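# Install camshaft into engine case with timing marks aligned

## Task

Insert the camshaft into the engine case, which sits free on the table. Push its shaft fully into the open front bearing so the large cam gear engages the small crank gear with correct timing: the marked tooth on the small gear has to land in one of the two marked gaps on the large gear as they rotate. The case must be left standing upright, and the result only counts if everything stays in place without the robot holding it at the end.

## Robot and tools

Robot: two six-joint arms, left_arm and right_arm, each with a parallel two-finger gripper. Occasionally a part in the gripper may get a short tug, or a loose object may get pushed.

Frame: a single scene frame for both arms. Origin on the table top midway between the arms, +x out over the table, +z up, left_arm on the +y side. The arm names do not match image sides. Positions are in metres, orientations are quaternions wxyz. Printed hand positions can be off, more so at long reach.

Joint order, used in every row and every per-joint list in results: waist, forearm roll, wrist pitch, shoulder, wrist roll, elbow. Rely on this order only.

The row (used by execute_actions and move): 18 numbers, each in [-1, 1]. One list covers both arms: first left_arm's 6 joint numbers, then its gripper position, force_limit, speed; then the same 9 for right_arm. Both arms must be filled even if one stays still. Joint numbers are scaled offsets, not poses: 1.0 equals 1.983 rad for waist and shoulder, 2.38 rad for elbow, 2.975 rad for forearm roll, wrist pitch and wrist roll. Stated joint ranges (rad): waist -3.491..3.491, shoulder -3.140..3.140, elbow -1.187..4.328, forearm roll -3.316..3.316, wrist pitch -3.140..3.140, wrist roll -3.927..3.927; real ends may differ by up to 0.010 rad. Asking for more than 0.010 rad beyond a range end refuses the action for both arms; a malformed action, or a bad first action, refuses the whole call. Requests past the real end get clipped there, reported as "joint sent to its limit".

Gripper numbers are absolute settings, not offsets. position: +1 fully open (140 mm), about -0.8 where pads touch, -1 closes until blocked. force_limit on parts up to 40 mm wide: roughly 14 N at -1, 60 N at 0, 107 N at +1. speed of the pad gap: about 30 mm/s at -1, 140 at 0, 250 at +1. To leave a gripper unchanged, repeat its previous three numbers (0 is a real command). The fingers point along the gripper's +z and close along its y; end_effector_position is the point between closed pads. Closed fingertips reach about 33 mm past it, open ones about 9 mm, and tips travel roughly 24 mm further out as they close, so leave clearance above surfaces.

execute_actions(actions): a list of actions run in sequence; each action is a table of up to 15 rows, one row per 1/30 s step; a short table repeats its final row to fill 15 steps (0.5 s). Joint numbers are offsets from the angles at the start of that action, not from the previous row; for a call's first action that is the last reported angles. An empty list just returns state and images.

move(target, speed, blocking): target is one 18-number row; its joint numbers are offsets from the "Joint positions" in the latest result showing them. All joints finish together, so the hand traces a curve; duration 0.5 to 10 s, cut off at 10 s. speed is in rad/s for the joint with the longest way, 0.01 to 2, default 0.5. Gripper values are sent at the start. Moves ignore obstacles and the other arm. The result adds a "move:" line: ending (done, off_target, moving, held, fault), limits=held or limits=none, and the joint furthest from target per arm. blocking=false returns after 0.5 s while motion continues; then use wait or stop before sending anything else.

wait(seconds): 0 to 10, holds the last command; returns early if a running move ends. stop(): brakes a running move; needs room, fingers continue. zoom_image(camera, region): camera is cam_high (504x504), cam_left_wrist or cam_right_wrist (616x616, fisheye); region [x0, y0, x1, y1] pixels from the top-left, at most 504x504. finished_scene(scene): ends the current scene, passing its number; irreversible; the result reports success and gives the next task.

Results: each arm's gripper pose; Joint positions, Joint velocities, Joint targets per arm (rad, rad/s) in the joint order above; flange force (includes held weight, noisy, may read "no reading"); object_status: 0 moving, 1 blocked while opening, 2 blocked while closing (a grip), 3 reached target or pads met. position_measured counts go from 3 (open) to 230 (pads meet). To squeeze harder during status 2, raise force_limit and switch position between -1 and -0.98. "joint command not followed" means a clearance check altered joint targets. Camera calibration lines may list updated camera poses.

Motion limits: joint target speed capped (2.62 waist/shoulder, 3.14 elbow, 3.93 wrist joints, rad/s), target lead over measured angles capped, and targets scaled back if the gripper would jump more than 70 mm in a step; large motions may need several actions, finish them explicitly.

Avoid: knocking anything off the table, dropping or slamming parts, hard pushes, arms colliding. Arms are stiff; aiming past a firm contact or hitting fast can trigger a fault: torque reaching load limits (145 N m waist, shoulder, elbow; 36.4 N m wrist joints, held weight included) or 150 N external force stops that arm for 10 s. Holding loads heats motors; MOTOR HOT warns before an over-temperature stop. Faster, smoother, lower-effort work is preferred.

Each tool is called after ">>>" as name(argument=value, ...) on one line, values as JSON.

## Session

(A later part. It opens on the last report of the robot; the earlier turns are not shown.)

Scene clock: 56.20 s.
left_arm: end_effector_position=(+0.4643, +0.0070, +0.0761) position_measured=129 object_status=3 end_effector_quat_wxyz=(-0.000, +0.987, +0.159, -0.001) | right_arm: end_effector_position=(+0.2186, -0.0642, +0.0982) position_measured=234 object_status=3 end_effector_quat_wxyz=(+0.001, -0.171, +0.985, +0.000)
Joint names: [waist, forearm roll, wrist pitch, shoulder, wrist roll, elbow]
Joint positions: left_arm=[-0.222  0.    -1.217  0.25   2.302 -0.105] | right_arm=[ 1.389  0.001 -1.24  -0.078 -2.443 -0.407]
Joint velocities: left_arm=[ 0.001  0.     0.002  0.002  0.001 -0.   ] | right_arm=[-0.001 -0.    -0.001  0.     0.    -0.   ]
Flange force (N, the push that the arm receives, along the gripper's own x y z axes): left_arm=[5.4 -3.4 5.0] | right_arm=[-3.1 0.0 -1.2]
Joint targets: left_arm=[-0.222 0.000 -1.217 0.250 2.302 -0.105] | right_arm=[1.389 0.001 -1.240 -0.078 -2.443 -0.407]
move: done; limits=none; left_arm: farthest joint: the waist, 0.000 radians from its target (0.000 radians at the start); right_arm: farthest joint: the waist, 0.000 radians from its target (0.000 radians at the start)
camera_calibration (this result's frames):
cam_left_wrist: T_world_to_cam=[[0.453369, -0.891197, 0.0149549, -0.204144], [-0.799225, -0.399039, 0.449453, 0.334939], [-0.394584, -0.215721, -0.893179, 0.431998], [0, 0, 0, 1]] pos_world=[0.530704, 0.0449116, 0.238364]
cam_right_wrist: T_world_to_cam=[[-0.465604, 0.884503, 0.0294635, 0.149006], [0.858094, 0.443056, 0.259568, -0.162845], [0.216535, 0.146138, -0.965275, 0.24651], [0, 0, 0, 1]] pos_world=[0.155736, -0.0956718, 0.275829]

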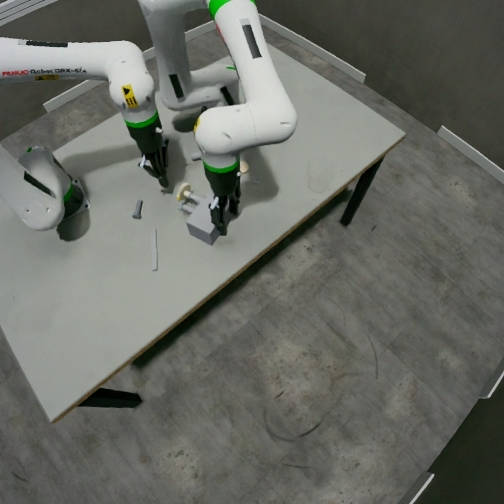

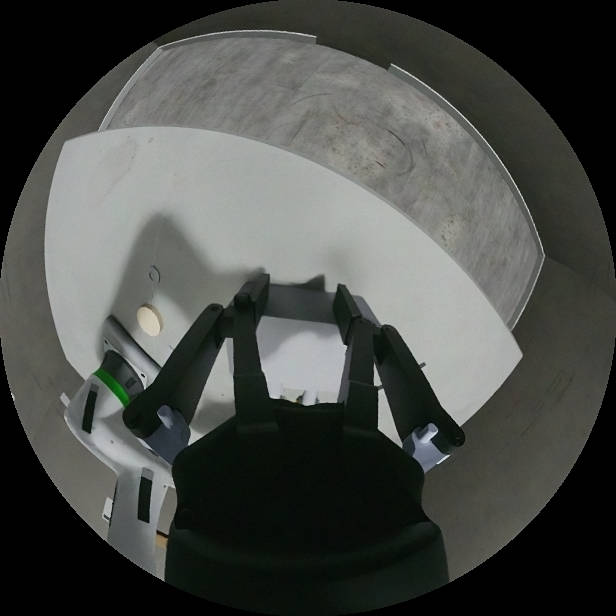

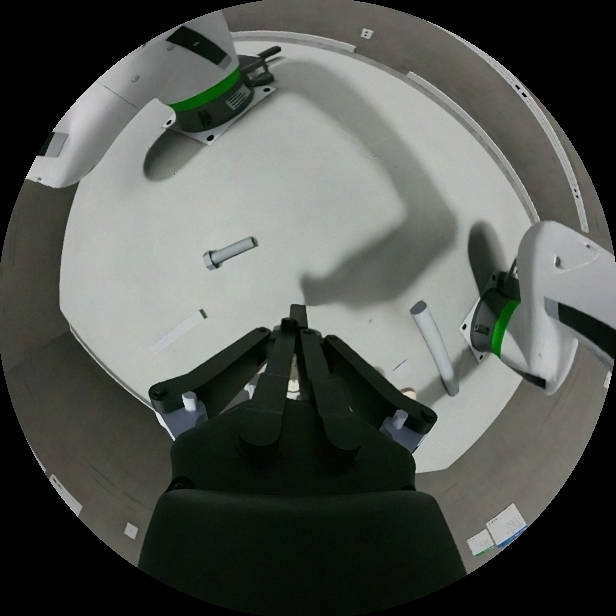

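>>> move(target=[0,0,0,0,0,0,0,0,0, -0.0498,0,0,0.0567,0.0332,0.0473,-1,0.3,0], speed=0.08)

>>> move(target=[0,0,0,0,0,0,0,0,0, -0.005,0,-0.0005,0.0067,0.0033,0.0062,-1,0.3,0], speed=0.01)

Scene clock: 58.00 s.
left_arm: end_effector_position=(+0.4643, +0.0070, +0.0761) position_measured=129 object_status=3 end_effector_quat_wxyz=(-0.000, +0.987, +0.159, -0.001) | right_arm: end_effector_position=(+0.2678, -0.0491, +0.0993) position_measured=234 object_status=3 end_effector_quat_wxyz=(+0.001, -0.171, +0.985, +0.000)
Joint names: [waist, forearm roll, wrist pitch, shoulder, wrist roll, elbow]
Joint positions: left_arm=[-0.222  0.    -1.217  0.25   2.302 -0.105] | right_arm=[ 1.29   0.001 -1.24   0.035 -2.344 -0.295]
Joint velocities: left_arm=[ 0.    -0.     0.001  0.001  0.     0.002] | right_arm=[ 0.     0.     0.001  0.    -0.     0.   ]
Flange force (N, the push that the arm receives, along the gripper's own x y z axes): left_arm=[3.6 -4.9 5.5] | right_arm=[-2.5 -0.2 -1.0]
Joint targets: left_arm=[-0.222 0.000 -1.217 0.250 2.302 -0.105] | right_arm=[1.290 0.001 -1.240 0.035 -2.344 -0.295]
move: done; limits=none; left_arm: farthest joint: the waist, 0.000 radians from its target (0.000 radians at the start); right_arm: farthest joint: the waist, 0.000 radians from its target (0.098 radians at the start)
camera_calibration (this result's frames):
cam_left_wrist: T_world_to_cam=[[0.453369, -0.891197, 0.014955, -0.204144], [-0.799225, -0.399039, 0.449453, 0.334939], [-0.394584, -0.215721, -0.893179, 0.431997], [0, 0, 0, 1]] pos_world=[0.530704, 0.0449116, 0.238364]
cam_right_wrist: T_world_to_cam=[[-0.465618, 0.884498, 0.0293719, 0.158614], [0.858053, 0.443073, 0.259675, -0.21203], [0.216668, 0.146112, -0.965249, 0.234611], [0, 0, 0, 1]] pos_world=[0.204954, -0.080629, 0.276858]

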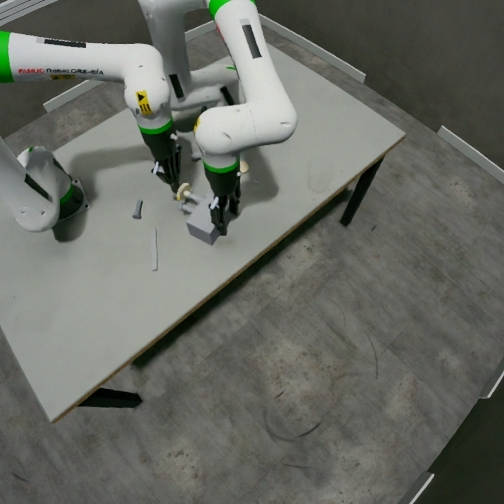

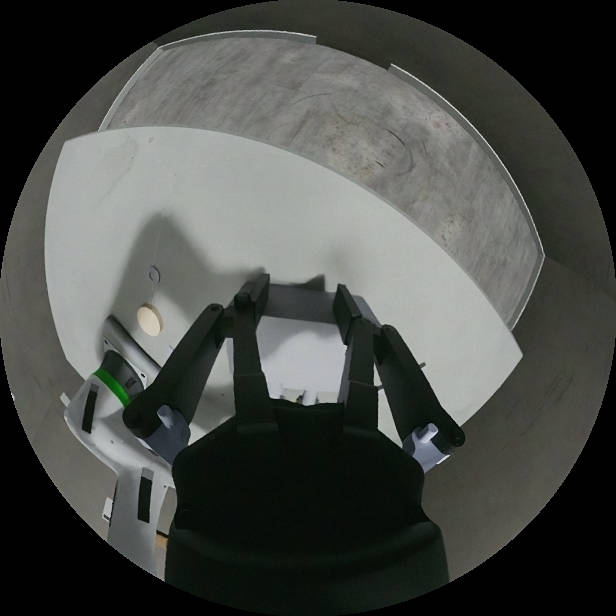

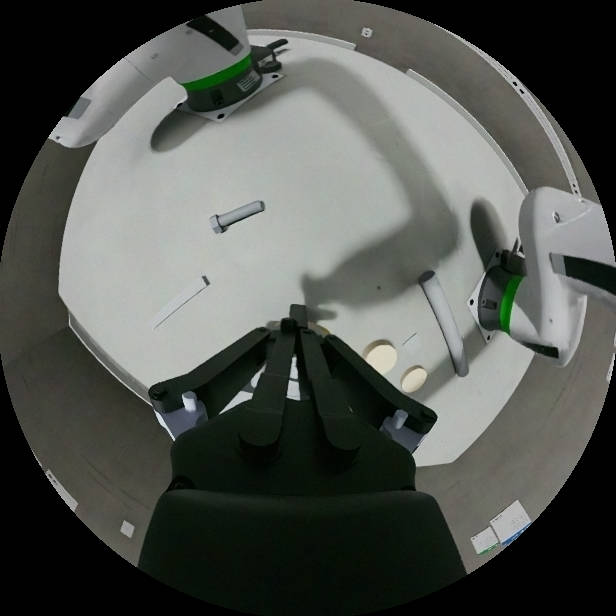

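Scene clock: 59.70 s.
left_arm: end_effector_position=(+0.4643, +0.0070, +0.0761) position_measured=129 object_status=3 end_effector_quat_wxyz=(-0.000, +0.987, +0.159, -0.001) | right_arm: end_effector_position=(+0.2735, -0.0471, +0.0996) position_measured=234 object_status=3 end_effector_quat_wxyz=(+0.001, -0.171, +0.985, +0.000)
Joint names: [waist, forearm roll, wrist pitch, shoulder, wrist roll, elbow]
Joint positions: left_arm=[-0.222  0.    -1.217  0.25   2.302 -0.105] | right_arm=[ 1.28   0.001 -1.241  0.048 -2.335 -0.28 ]
Joint velocities: left_arm=[-0.001 -0.     0.002 -0.001  0.001  0.   ] | right_arm=[-0.    -0.    -0.001  0.     0.001 -0.   ]
Flange force (N, the push that the arm receives, along the gripper's own x y z axes): left_arm=[4.5 -2.3 4.7] | right_arm=[0.8 -2.0 -3.0]
Joint targets: left_arm=[-0.222 0.000 -1.217 0.250 2.302 -0.105] | right_arm=[1.280 0.001 -1.241 0.048 -2.335 -0.280]
move: done; limits=none; left_arm: farthest joint: the waist, 0.000 radians from its target (0.000 radians at the start); right_arm: farthest joint: the waist, 0.000 radians from its target (0.010 radians at the start)
camera_calibration (this result's frames):
cam_left_wrist: T_world_to_cam=[[0.453369, -0.891197, 0.014955, -0.204144], [-0.799225, -0.399039, 0.449453, 0.334939], [-0.394584, -0.215721, -0.893179, 0.431997], [0, 0, 0, 1]] pos_world=[0.530704, 0.0449116, 0.238364]
cam_right_wrist: T_world_to_cam=[[-0.46553, 0.884546, 0.0293396, 0.159441], [0.858097, 0.442998, 0.259657, -0.217929], [0.216681, 0.146054, -0.965255, 0.233433], [0, 0, 0, 1]] pos_world=[0.210649, -0.0785849, 0.277231]

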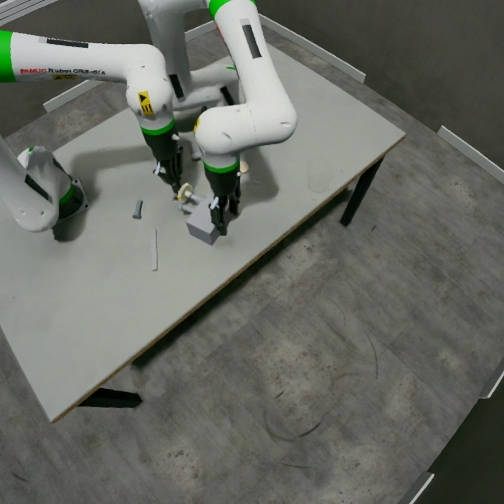

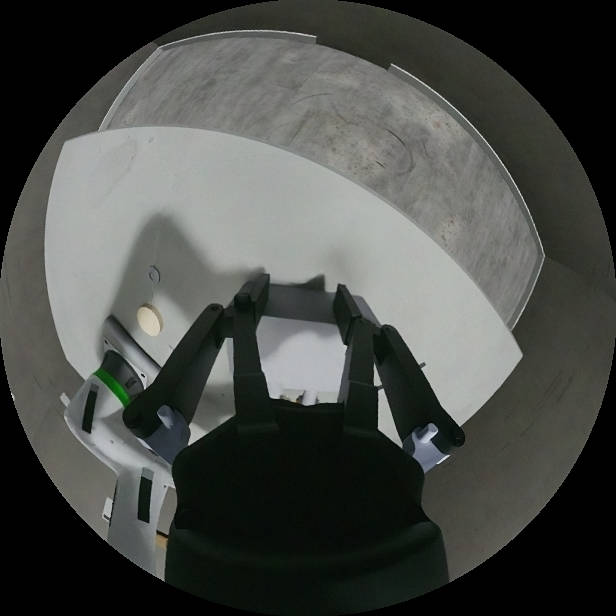

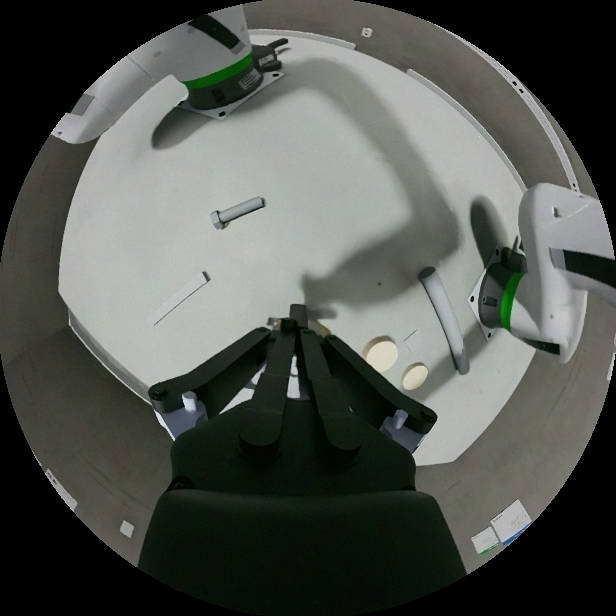

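>>> move(target=[0,0,0,0,0,0,0,0,0, -0.0041,0,-0.0004,0.0056,0.0027,0.0052,-1,0.3,0], speed=0.01)

>>> zoom_image(camera="cam_high", region=[150,160,230,240])

Scene clock: 61.30 s.
left_arm: end_effector_position=(+0.4643, +0.0070, +0.0761) position_measured=129 object_status=3 end_effector_quat_wxyz=(-0.000, +0.987, +0.159, -0.001) | right_arm: end_effector_position=(+0.2783, -0.0454, +0.0999) position_measured=234 object_status=3 end_effector_quat_wxyz=(+0.001, -0.171, +0.985, +0.000)
Joint names: [waist, forearm roll, wrist pitch, shoulder, wrist roll, elbow]
Joint positions: left_arm=[-0.222  0.    -1.217  0.25   2.302 -0.105] | right_arm=[ 1.272  0.001 -1.243  0.059 -2.327 -0.268]
Joint velocities: left_arm=[ 0.002 -0.     0.001 -0.002  0.    -0.002] | right_arm=[-0.    -0.001 -0.     0.    -0.    -0.   ]
Flange force (N, the push that the arm receives, along the gripper's own x y z axes): left_arm=[4.6 -5.5 5.3] | right_arm=[-1.9 1.0 -2.2]
Joint targets: left_arm=[-0.222 0.000 -1.217 0.250 2.302 -0.105] | right_arm=[1.272 0.001 -1.243 0.059 -2.327 -0.268]
move: done; limits=none; left_arm: farthest joint: the waist, 0.000 radians from its target (0.000 radians at the start); right_arm: farthest joint: the waist, 0.000 radians from its target (0.008 radians at the start)
camera_calibration (this result's frames):
cam_left_wrist: T_world_to_cam=[[0.453369, -0.891197, 0.014955, -0.204144], [-0.799225, -0.399039, 0.449453, 0.334939], [-0.394584, -0.215721, -0.893179, 0.431997], [0, 0, 0, 1]] pos_world=[0.530704, 0.0449116, 0.238364]
cam_right_wrist: T_world_to_cam=[[-0.465444, 0.88459, 0.0293696, 0.160115], [0.85813, 0.442898, 0.259718, -0.222884], [0.216736, 0.146087, -0.965238, 0.232394], [0, 0, 0, 1]] pos_world=[0.21542, -0.0768712, 0.2775]

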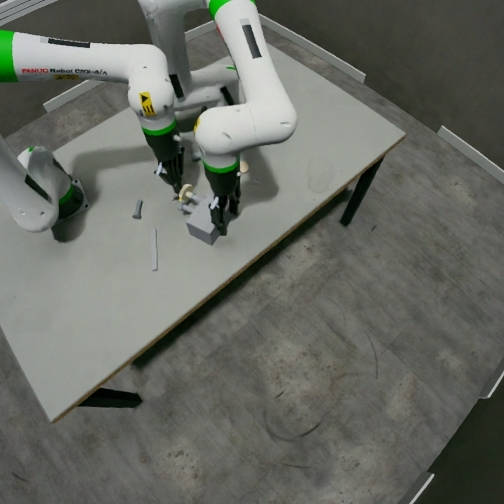

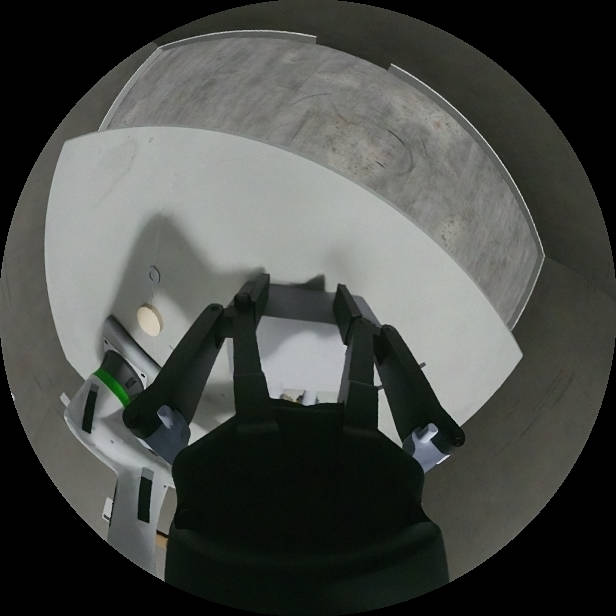

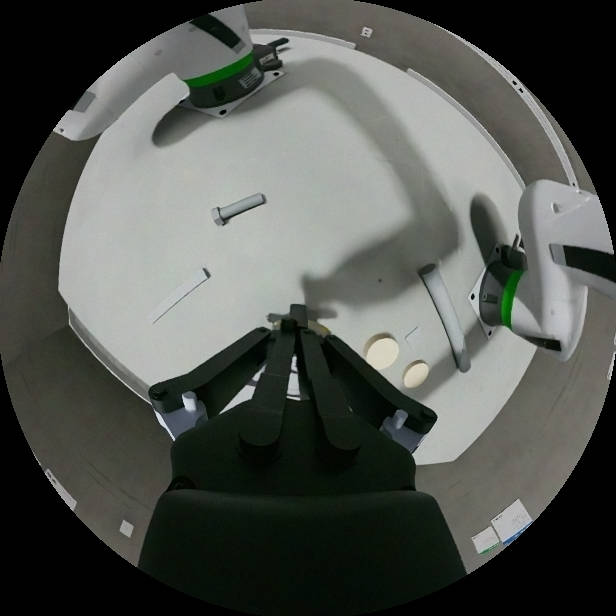

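Region (150, 160, 230, 240) of cam_high's 504x504 image, scaled by 6.300, with more detail than that image has.

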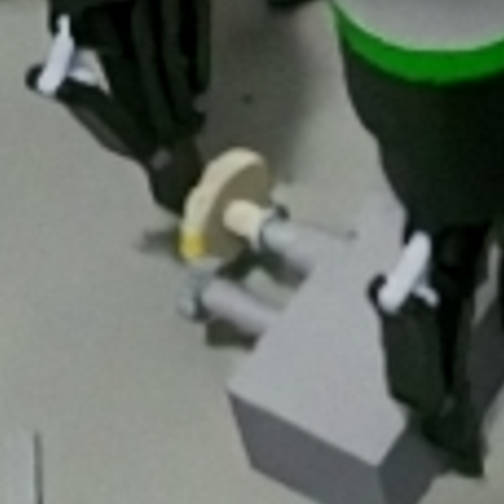

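>>> move(target=[0,0,0,0,0,0,0,0,0, 0.0016,0,0,-0.0022,-0.0011,-0.0019,-1,0.3,0], speed=0.03)

>>> move(target=[0,0,0,0,0,0,0,0,0, 0,0,-0.031,-0.0135,0,0.0275,-1,0.3,0], speed=0.15)

>>> move(target=[0,0,0,0,0,0,0,0,0, -0.0377,0,0,-0.0065,0.0251,-0.0054,-1,0.3,0], speed=0.1)

>>> move(target=[0,0,0,0,0,0,0,0,0, 0,0,0.0145,0.0058,0,-0.0133,-1,0.3,0], speed=0.03)

>>> zoom_image(camera="cam_high", region=[150,160,230,240])

>>> zoom_image(camera="cam_right_wrist", region=[240,270,380,370])

Scene clock: 62.33 s.
left_arm: end_effector_position=(+0.4643, +0.0070, +0.0761) position_measured=129 object_status=3 end_effector_quat_wxyz=(-0.000, +0.987, +0.159, -0.001) | right_arm: end_effector_position=(+0.2764, -0.0461, +0.0999) position_measured=234 object_status=3 end_effector_quat_wxyz=(+0.001, -0.171, +0.985, +0.000)
Joint names: [waist, forearm roll, wrist pitch, shoulder, wrist roll, elbow]
Joint positions: left_arm=[-0.222  0.    -1.217  0.25   2.302 -0.105] | right_arm=[ 1.275  0.001 -1.243  0.055 -2.33  -0.272]
Joint velocities: left_arm=[-0.002  0.001 -0.001  0.002 -0.001 -0.001] | right_arm=[ 0.     0.001 -0.    -0.    -0.     0.   ]
Flange force (N, the push that the arm receives, along the gripper's own x y z axes): left_arm=[5.3 -3.7 4.3] | right_arm=[-2.3 1.0 -2.0]
Joint targets: left_arm=[-0.222 0.000 -1.217 0.250 2.302 -0.105] | right_arm=[1.275 0.001 -1.243 0.055 -2.330 -0.272]
move: done; limits=none; left_arm: farthest joint: the waist, 0.000 radians from its target (0.000 radians at the start); right_arm: farthest joint: the waist, 0.000 radians from its target (0.003 radians at the start)
camera_calibration (this result's frames):
cam_left_wrist: T_world_to_cam=[[0.453369, -0.891197, 0.0149549, -0.204144], [-0.799224, -0.399039, 0.449453, 0.334939], [-0.394584, -0.215721, -0.893179, 0.431997], [0, 0, 0, 1]] pos_world=[0.530704, 0.0449116, 0.238364]
cam_right_wrist: T_world_to_cam=[[-0.465353, 0.884641, 0.0292836, 0.159822], [0.858194, 0.442847, 0.259594, -0.220993], [0.216679, 0.145934, -0.965274, 0.232947], [0, 0, 0, 1]] pos_world=[0.213554, -0.0775138, 0.277546]

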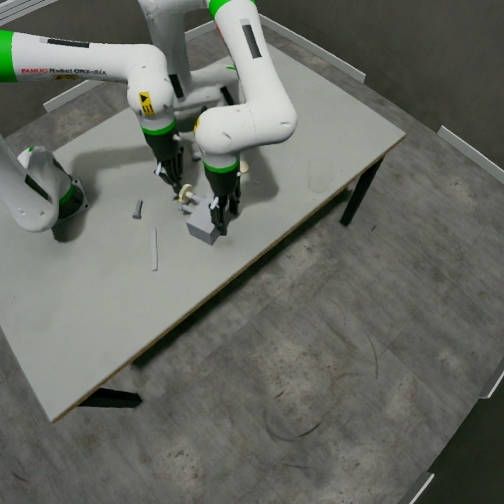

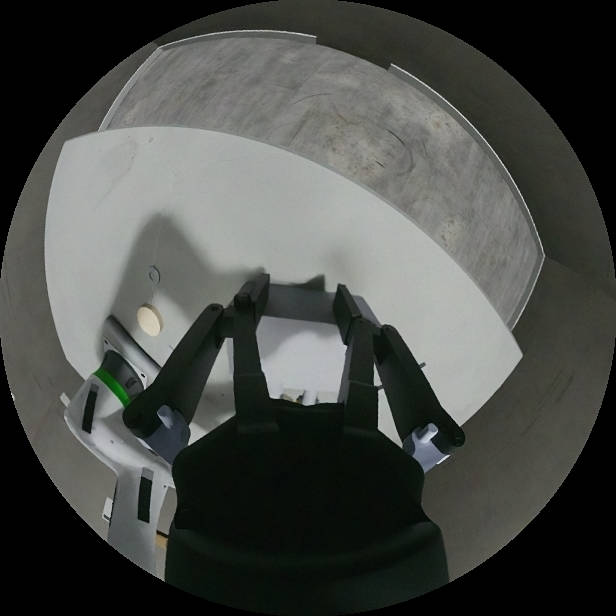

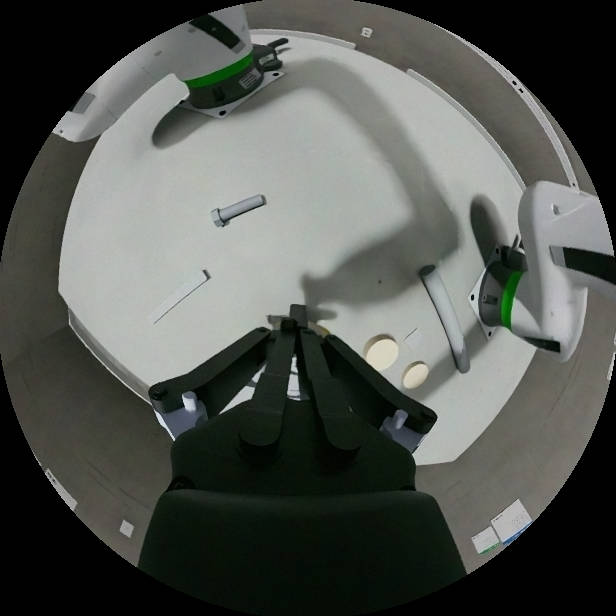

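Scene clock: 63.27 s.
left_arm: end_effector_position=(+0.4643, +0.0070, +0.0761) position_measured=129 object_status=3 end_effector_quat_wxyz=(-0.000, +0.987, +0.159, -0.001) | right_arm: end_effector_position=(+0.2764, -0.0461, +0.1385) position_measured=234 object_status=3 end_effector_quat_wxyz=(+0.001, -0.171, +0.985, +0.000)
Joint names: [waist, forearm roll, wrist pitch, shoulder, wrist roll, elbow]
Joint positions: left_arm=[-0.222  0.    -1.217  0.25   2.302 -0.105] | right_arm=[ 1.275  0.001 -1.335  0.028 -2.33  -0.207]
Joint velocities: left_arm=[ 0.    -0.    -0.001 -0.    -0.    -0.   ] | right_arm=[ 0.     0.    -0.002 -0.     0.     0.   ]
Flange force (N, the push that the arm receives, along the gripper's own x y z axes): left_arm=[4.2 -5.8 5.6] | right_arm=[-2.2 0.2 -1.8]
Joint targets: left_arm=[-0.222 0.000 -1.217 0.250 2.302 -0.105] | right_arm=[1.275 0.001 -1.335 0.028 -2.330 -0.207]
move: done; limits=none; left_arm: farthest joint: the waist, 0.000 radians from its target (0.000 radians at the start); right_arm: farthest joint: the waist, 0.000 radians from its target (0.000 radians at the start)
camera_calibration (this result's frames):
cam_left_wrist: T_world_to_cam=[[0.453369, -0.891197, 0.014955, -0.204144], [-0.799224, -0.399039, 0.449453, 0.334939], [-0.394584, -0.215721, -0.893179, 0.431997], [0, 0, 0, 1]] pos_world=[0.530704, 0.0449116, 0.238364]
cam_right_wrist: T_world_to_cam=[[-0.465275, 0.884683, 0.0292511, 0.158686], [0.858229, 0.44278, 0.259593, -0.231013], [0.216706, 0.145887, -0.965275, 0.270137], [0, 0, 0, 1]] pos_world=[0.213554, -0.0775087, 0.316085]

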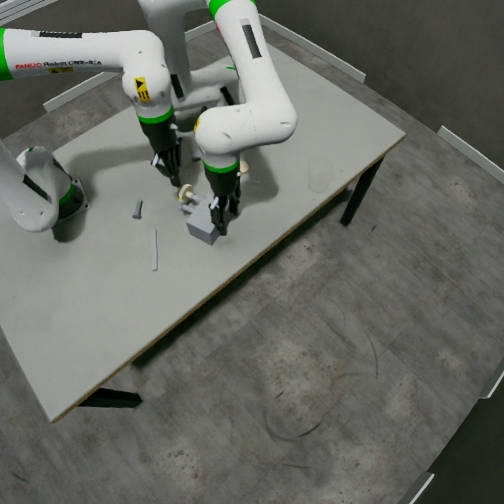

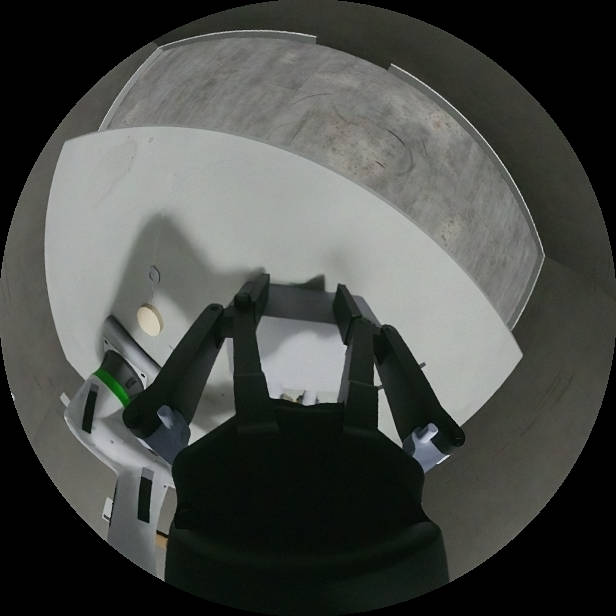

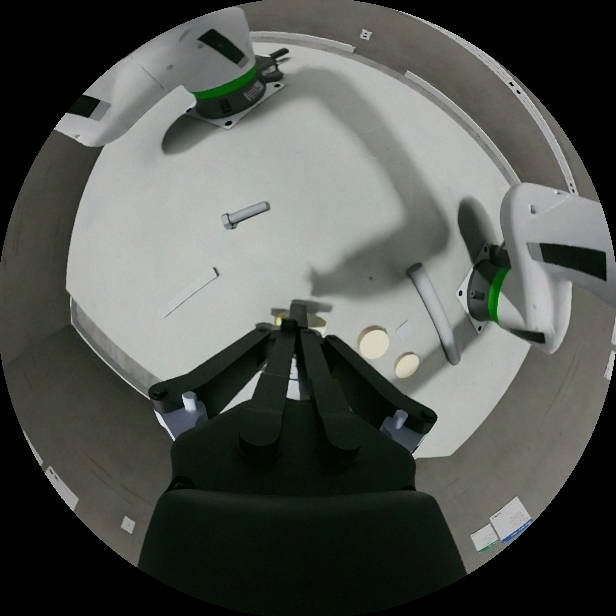

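Scene clock: 64.30 s.
left_arm: end_effector_position=(+0.4643, +0.0070, +0.0761) position_measured=129 object_status=3 end_effector_quat_wxyz=(-0.000, +0.987, +0.159, -0.001) | right_arm: end_effector_position=(+0.2971, -0.0747, +0.1386) position_measured=234 object_status=3 end_effector_quat_wxyz=(+0.001, -0.171, +0.985, +0.000)
Joint names: [waist, forearm roll, wrist pitch, shoulder, wrist roll, elbow]
Joint positions: left_arm=[-0.222  0.    -1.217  0.25   2.302 -0.105] | right_arm=[ 1.2    0.001 -1.335  0.015 -2.255 -0.219]
Joint velocities: left_arm=[-0.001  0.     0.     0.001  0.    -0.001] | right_arm=[-0.001  0.001  0.    -0.     0.     0.   ]
Flange force (N, the push that the arm receives, along the gripper's own x y z axes): left_arm=[2.7 -5.4 5.2] | right_arm=[-4.0 -0.6 -2.1]
Joint targets: left_arm=[-0.222 0.000 -1.217 0.250 2.302 -0.105] | right_arm=[1.200 0.001 -1.335 0.015 -2.255 -0.219]
move: done; limits=none; left_arm: farthest joint: the waist, 0.000 radians from its target (0.000 radians at the start); right_arm: farthest joint: the waist, 0.000 radians from its target (0.075 radians at the start)
camera_calibration (this result's frames):
cam_left_wrist: T_world_to_cam=[[0.453369, -0.891197, 0.014955, -0.204144], [-0.799225, -0.399039, 0.449453, 0.334939], [-0.394584, -0.215721, -0.893179, 0.431998], [0, 0, 0, 1]] pos_world=[0.530704, 0.0449116, 0.238364]
cam_right_wrist: T_world_to_cam=[[-0.465207, 0.884722, 0.029137, 0.193615], [0.858248, 0.442736, 0.259607, -0.236127], [0.21678, 0.145778, -0.965275, 0.269928], [0, 0, 0, 1]] pos_world=[0.234212, -0.106103, 0.316214]

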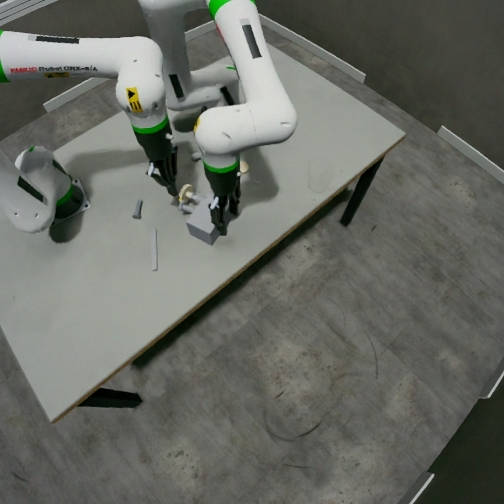

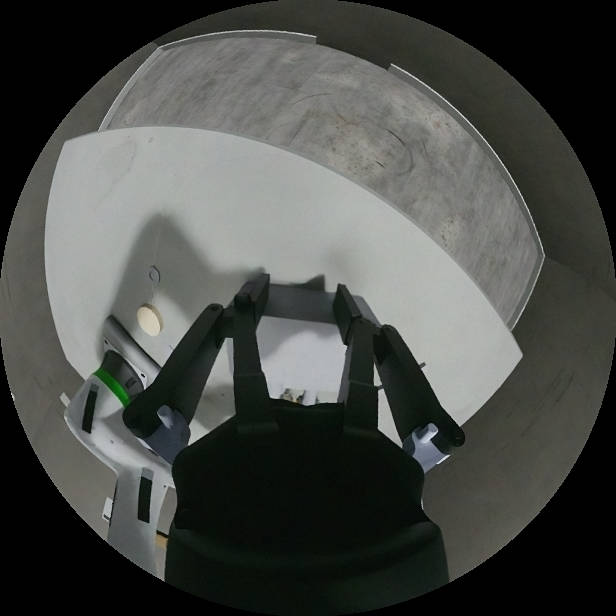

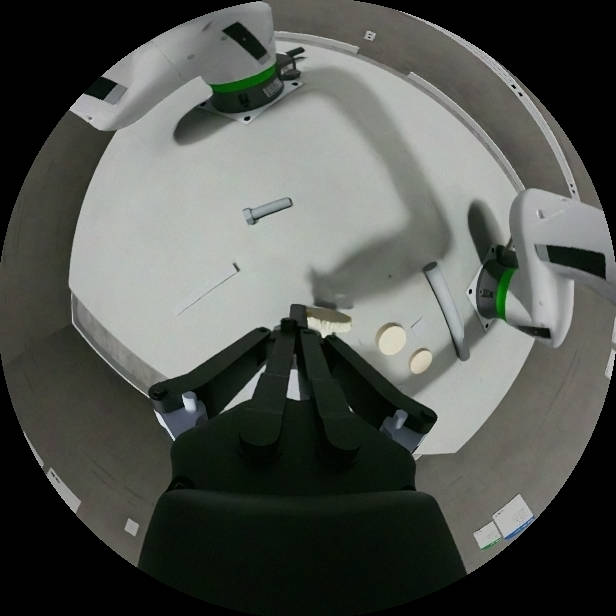

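Scene clock: 65.97 s.
left_arm: end_effector_position=(+0.4643, +0.0070, +0.0761) position_measured=129 object_status=3 end_effector_quat_wxyz=(-0.000, +0.987, +0.159, -0.001) | right_arm: end_effector_position=(+0.2971, -0.0747, +0.1206) position_measured=234 object_status=3 end_effector_quat_wxyz=(+0.001, -0.171, +0.985, +0.000)
Joint names: [waist, forearm roll, wrist pitch, shoulder, wrist roll, elbow]
Joint positions: left_arm=[-0.222  0.    -1.217  0.25   2.302 -0.105] | right_arm=[ 1.2    0.001 -1.292  0.027 -2.255 -0.251]
Joint velocities: left_arm=[-0.003  0.     0.    -0.001 -0.    -0.001] | right_arm=[ 0.    -0.     0.     0.    -0.001  0.   ]
Flange force (N, the push that the arm receives, along the gripper's own x y z axes): left_arm=[4.2 -9.1 5.0] | right_arm=[-2.9 -0.4 -2.3]
Joint targets: left_arm=[-0.222 0.000 -1.217 0.250 2.302 -0.105] | right_arm=[1.200 0.001 -1.292 0.027 -2.255 -0.251]
move: done; limits=none; left_arm: farthest joint: the waist, 0.000 radians from its target (0.000 radians at the start); right_arm: farthest joint: the waist, 0.000 radians from its target (0.000 radians at the start)
camera_calibration (this result's frames):
cam_left_wrist: T_world_to_cam=[[0.453369, -0.891197, 0.014955, -0.204144], [-0.799225, -0.399039, 0.449453, 0.334939], [-0.394584, -0.215721, -0.893179, 0.431997], [0, 0, 0, 1]] pos_world=[0.530704, 0.0449116, 0.238364]
cam_right_wrist: T_world_to_cam=[[-0.465241, 0.884704, 0.0291419, 0.19414], [0.858234, 0.44277, 0.259593, -0.231446], [0.21676, 0.145784, -0.965278, 0.252513], [0, 0, 0, 1]] pos_world=[0.234222, -0.106092, 0.298169]

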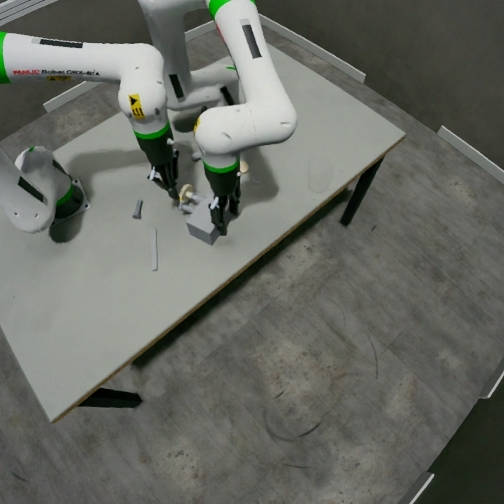

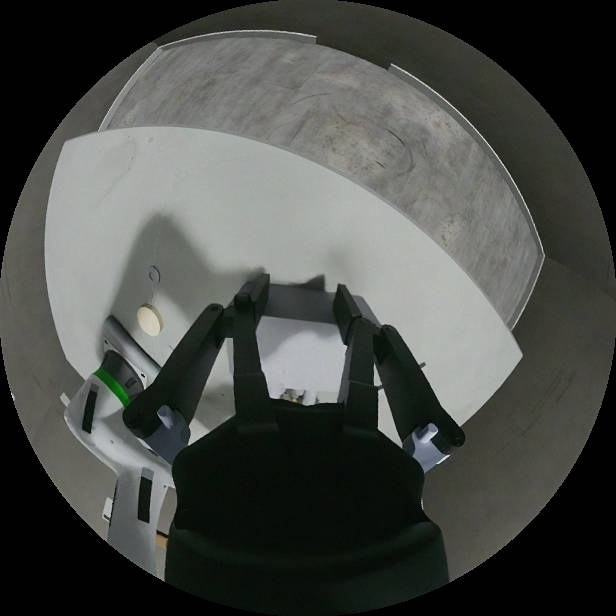

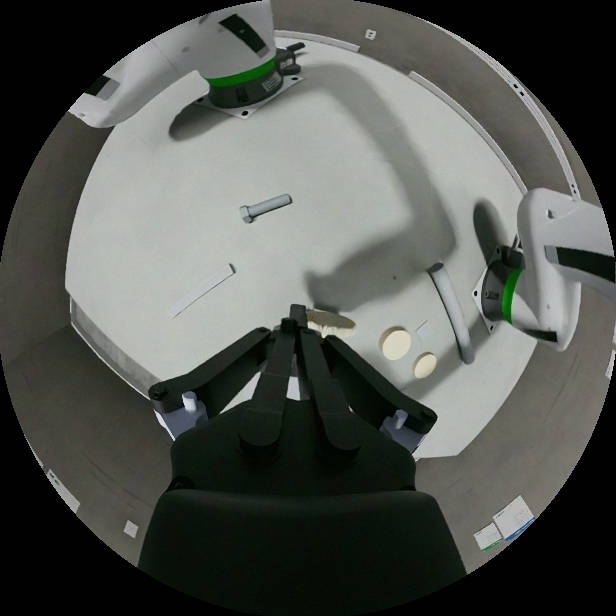

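Region (150, 160, 230, 240) of cam_high's 504x504 image, scaled by 6.300, with more detail than that image has.

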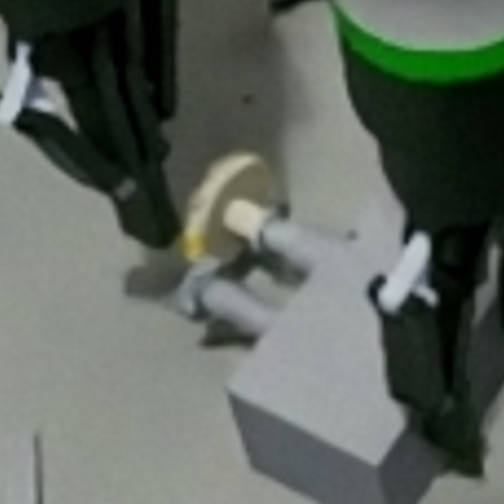

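Region (240, 270, 380, 370) of cam_right_wrist's 616x616 image, scaled by 3.600, with more detail than that image has; it fills the top 360 rows of this view, and the rest is white.

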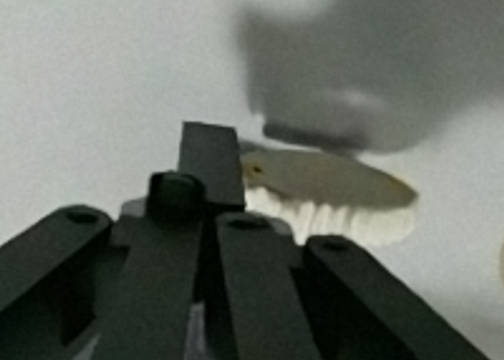

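Not touching yet; down 8 mm.

>>> move(target=[0,0,0,0,0,0,0,0,0, 0,0,0.0065,0.0029,0,-0.0057,-1,0.3,0], speed=0.015)

>>> zoom_image(camera="cam_high", region=[150,160,230,240])

>>> zoom_image(camera="cam_right_wrist", region=[240,270,380,370])

Scene clock: 67.63 s.
left_arm: end_effector_position=(+0.4643, +0.0070, +0.0761) position_measured=129 object_status=3 end_effector_quat_wxyz=(-0.000, +0.987, +0.159, -0.001) | right_arm: end_effector_position=(+0.2971, -0.0747, +0.1125) position_measured=234 object_status=3 end_effector_quat_wxyz=(+0.001, -0.171, +0.985, +0.000)
Joint names: [waist, forearm roll, wrist pitch, shoulder, wrist roll, elbow]
Joint positions: left_arm=[-0.222  0.    -1.217  0.25   2.302 -0.105] | right_arm=[ 1.2    0.001 -1.272  0.032 -2.255 -0.265]
Joint velocities: left_arm=[ 0.003  0.001 -0.    -0.001 -0.001  0.   ] | right_arm=[-0.     0.     0.001 -0.     0.    -0.   ]
Flange force (N, the push that the arm receives, along the gripper's own x y z axes): left_arm=[2.7 -6.0 4.9] | right_arm=[-2.7 0.2 -1.6]
Joint targets: left_arm=[-0.222 0.000 -1.217 0.250 2.302 -0.105] | right_arm=[1.200 0.001 -1.272 0.032 -2.255 -0.265]
move: done; limits=none; left_arm: farthest joint: the waist, 0.000 radians from its target (0.000 radians at the start); right_arm: farthest joint: the waist, 0.000 radians from its target (0.000 radians at the start)
camera_calibration (this result's frames):
cam_left_wrist: T_world_to_cam=[[0.453369, -0.891197, 0.014955, -0.204144], [-0.799225, -0.399039, 0.449453, 0.334939], [-0.394584, -0.215721, -0.893179, 0.431997], [0, 0, 0, 1]] pos_world=[0.530704, 0.0449116, 0.238364]
cam_right_wrist: T_world_to_cam=[[-0.465258, 0.884695, 0.0291598, 0.194368], [0.858224, 0.44278, 0.259611, -0.229369], [0.216765, 0.145812, -0.965273, 0.244755], [0, 0, 0, 1]] pos_world=[0.234227, -0.106084, 0.290135]

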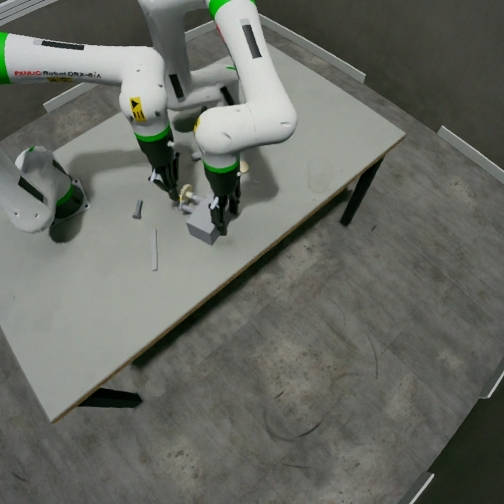

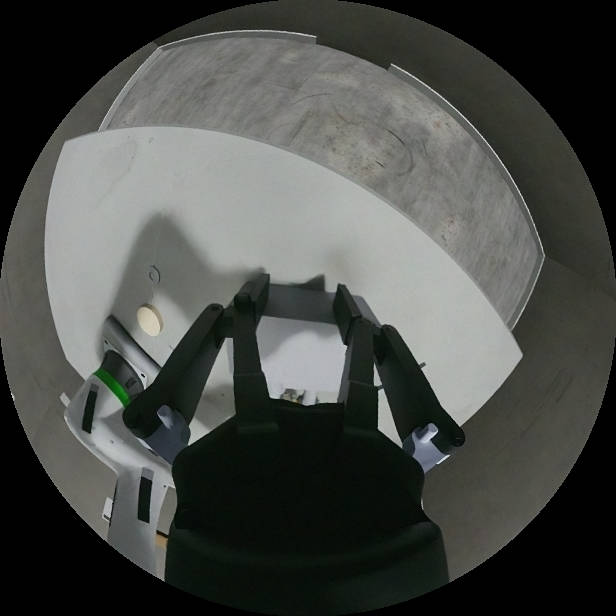

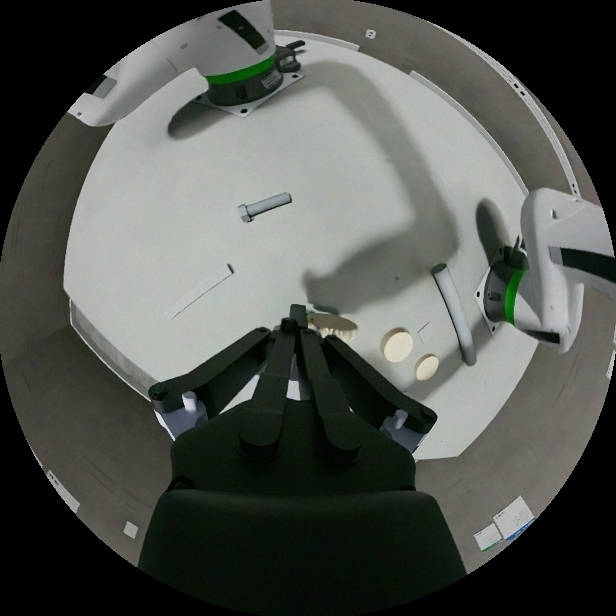

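Region (150, 160, 230, 240) of cam_high's 504x504 image, scaled by 6.300, with more detail than that image has.

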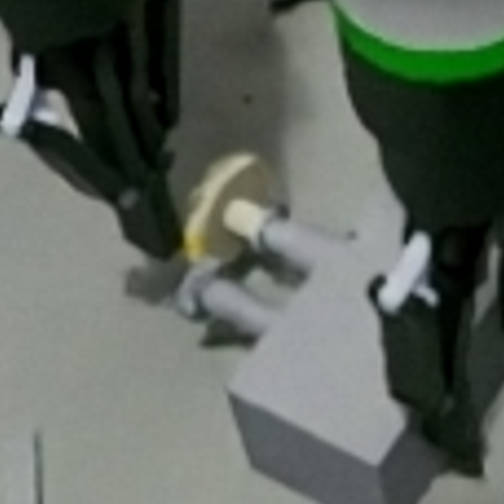

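Region (240, 270, 380, 370) of cam_right_wrist's 616x616 image, scaled by 3.600, with more detail than that image has; it fills the top 360 rows of this view, and the rest is white.

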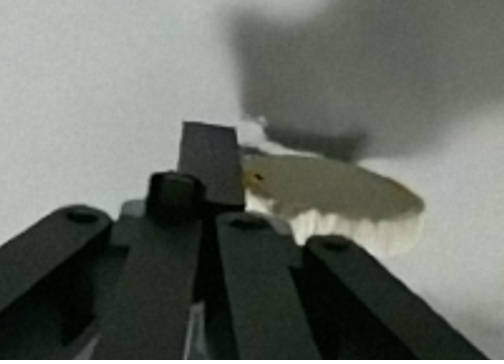

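Still untouched; it should land on the yellow tooth. Down 6.

>>> move(target=[0,0,0,0,0,0,0,0,0, 0,0,0.0049,0.0023,0,-0.0042,-1,0.3,0], speed=0.015)

>>> zoom_image(camera="cam_high", region=[150,160,230,240])

>>> zoom_image(camera="cam_right_wrist", region=[240,270,380,370])

Scene clock: 68.97 s.
left_arm: end_effector_position=(+0.4643, +0.0070, +0.0761) position_measured=129 object_status=3 end_effector_quat_wxyz=(-0.000, +0.987, +0.159, -0.001) | right_arm: end_effector_position=(+0.2971, -0.0746, +0.1065) position_measured=234 object_status=3 end_effector_quat_wxyz=(+0.001, -0.171, +0.985, +0.000)
Joint names: [waist, forearm roll, wrist pitch, shoulder, wrist roll, elbow]
Joint positions: left_arm=[-0.222  0.    -1.217  0.25   2.302 -0.105] | right_arm=[ 1.2    0.001 -1.258  0.037 -2.255 -0.275]
Joint velocities: left_arm=[ 0.001  0.     0.     0.    -0.001  0.   ] | right_arm=[-0.001 -0.    -0.     0.    -0.001 -0.   ]
Flange force (N, the push that the arm receives, along the gripper's own x y z axes): left_arm=[1.9 -7.6 5.6] | right_arm=[-1.8 -0.9 -1.9]
Joint targets: left_arm=[-0.222 0.000 -1.217 0.250 2.302 -0.105] | right_arm=[1.200 0.001 -1.258 0.037 -2.255 -0.275]
move: done; limits=none; left_arm: farthest joint: the waist, 0.000 radians from its target (0.000 radians at the start); right_arm: farthest joint: the waist, 0.000 radians from its target (0.000 radians at the start)
camera_calibration (this result's frames):
cam_left_wrist: T_world_to_cam=[[0.453369, -0.891197, 0.014955, -0.204144], [-0.799224, -0.399039, 0.449453, 0.334939], [-0.394584, -0.215721, -0.893179, 0.431997], [0, 0, 0, 1]] pos_world=[0.530704, 0.0449116, 0.238364]
cam_right_wrist: T_world_to_cam=[[-0.465271, 0.884687, 0.0291768, 0.194542], [0.858215, 0.442786, 0.25963, -0.227804], [0.216772, 0.145838, -0.965267, 0.238928], [0, 0, 0, 1]] pos_world=[0.234227, -0.106085, 0.284098]

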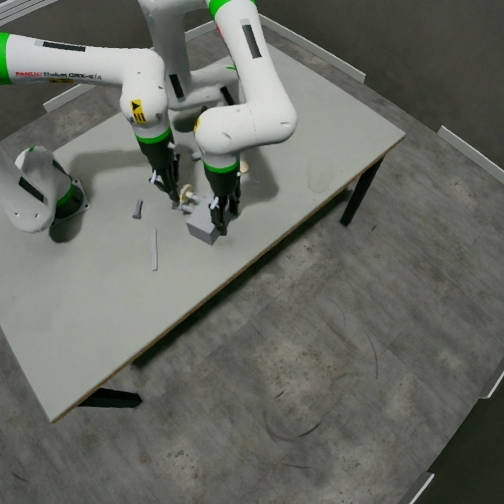

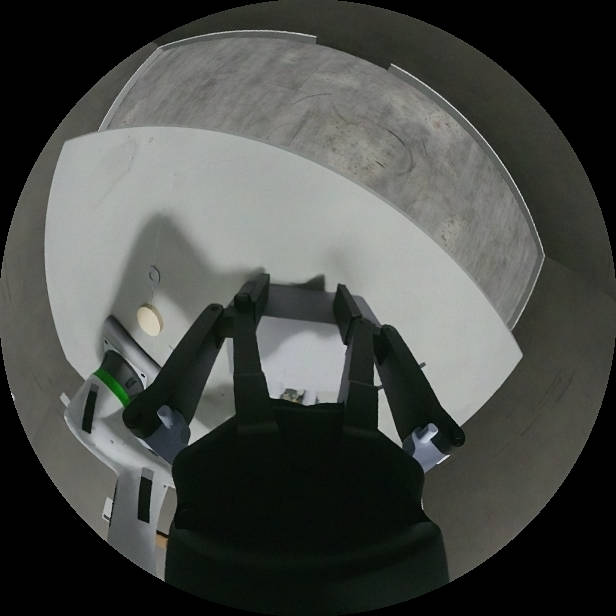

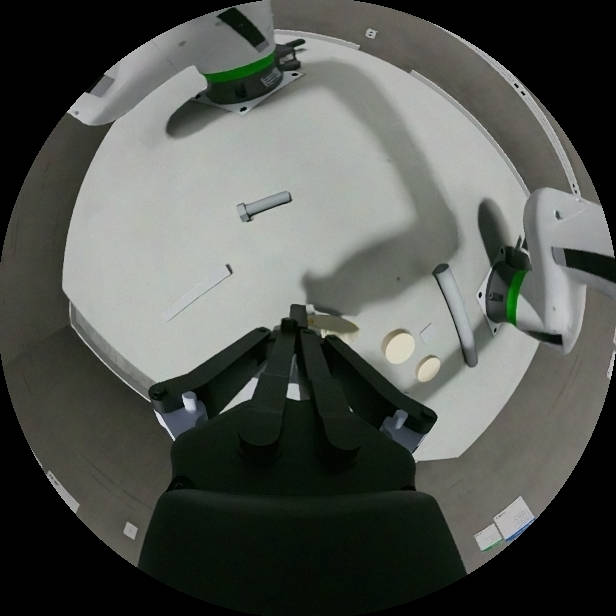

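Region (150, 160, 230, 240) of cam_high's 504x504 image, scaled by 6.300, with more detail than that image has.

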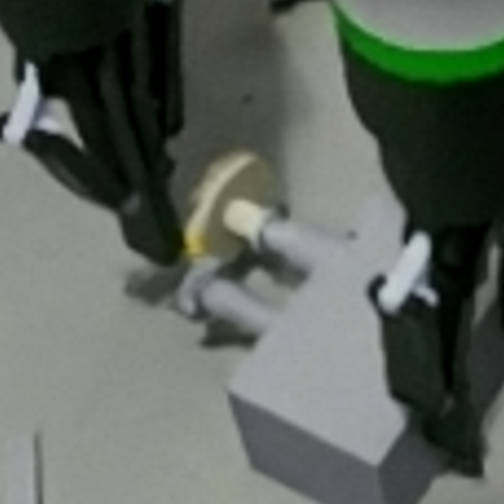

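Region (240, 270, 380, 370) of cam_right_wrist's 616x616 image, scaled by 3.600, with more detail than that image has; it fills the top 360 rows of this view, and the rest is white.

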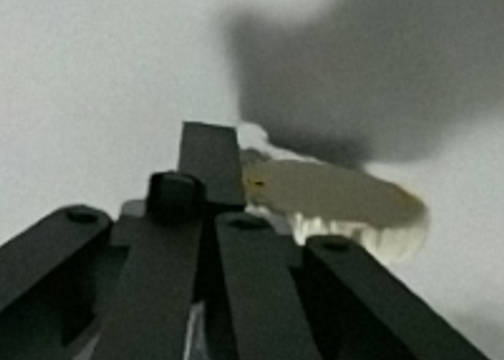

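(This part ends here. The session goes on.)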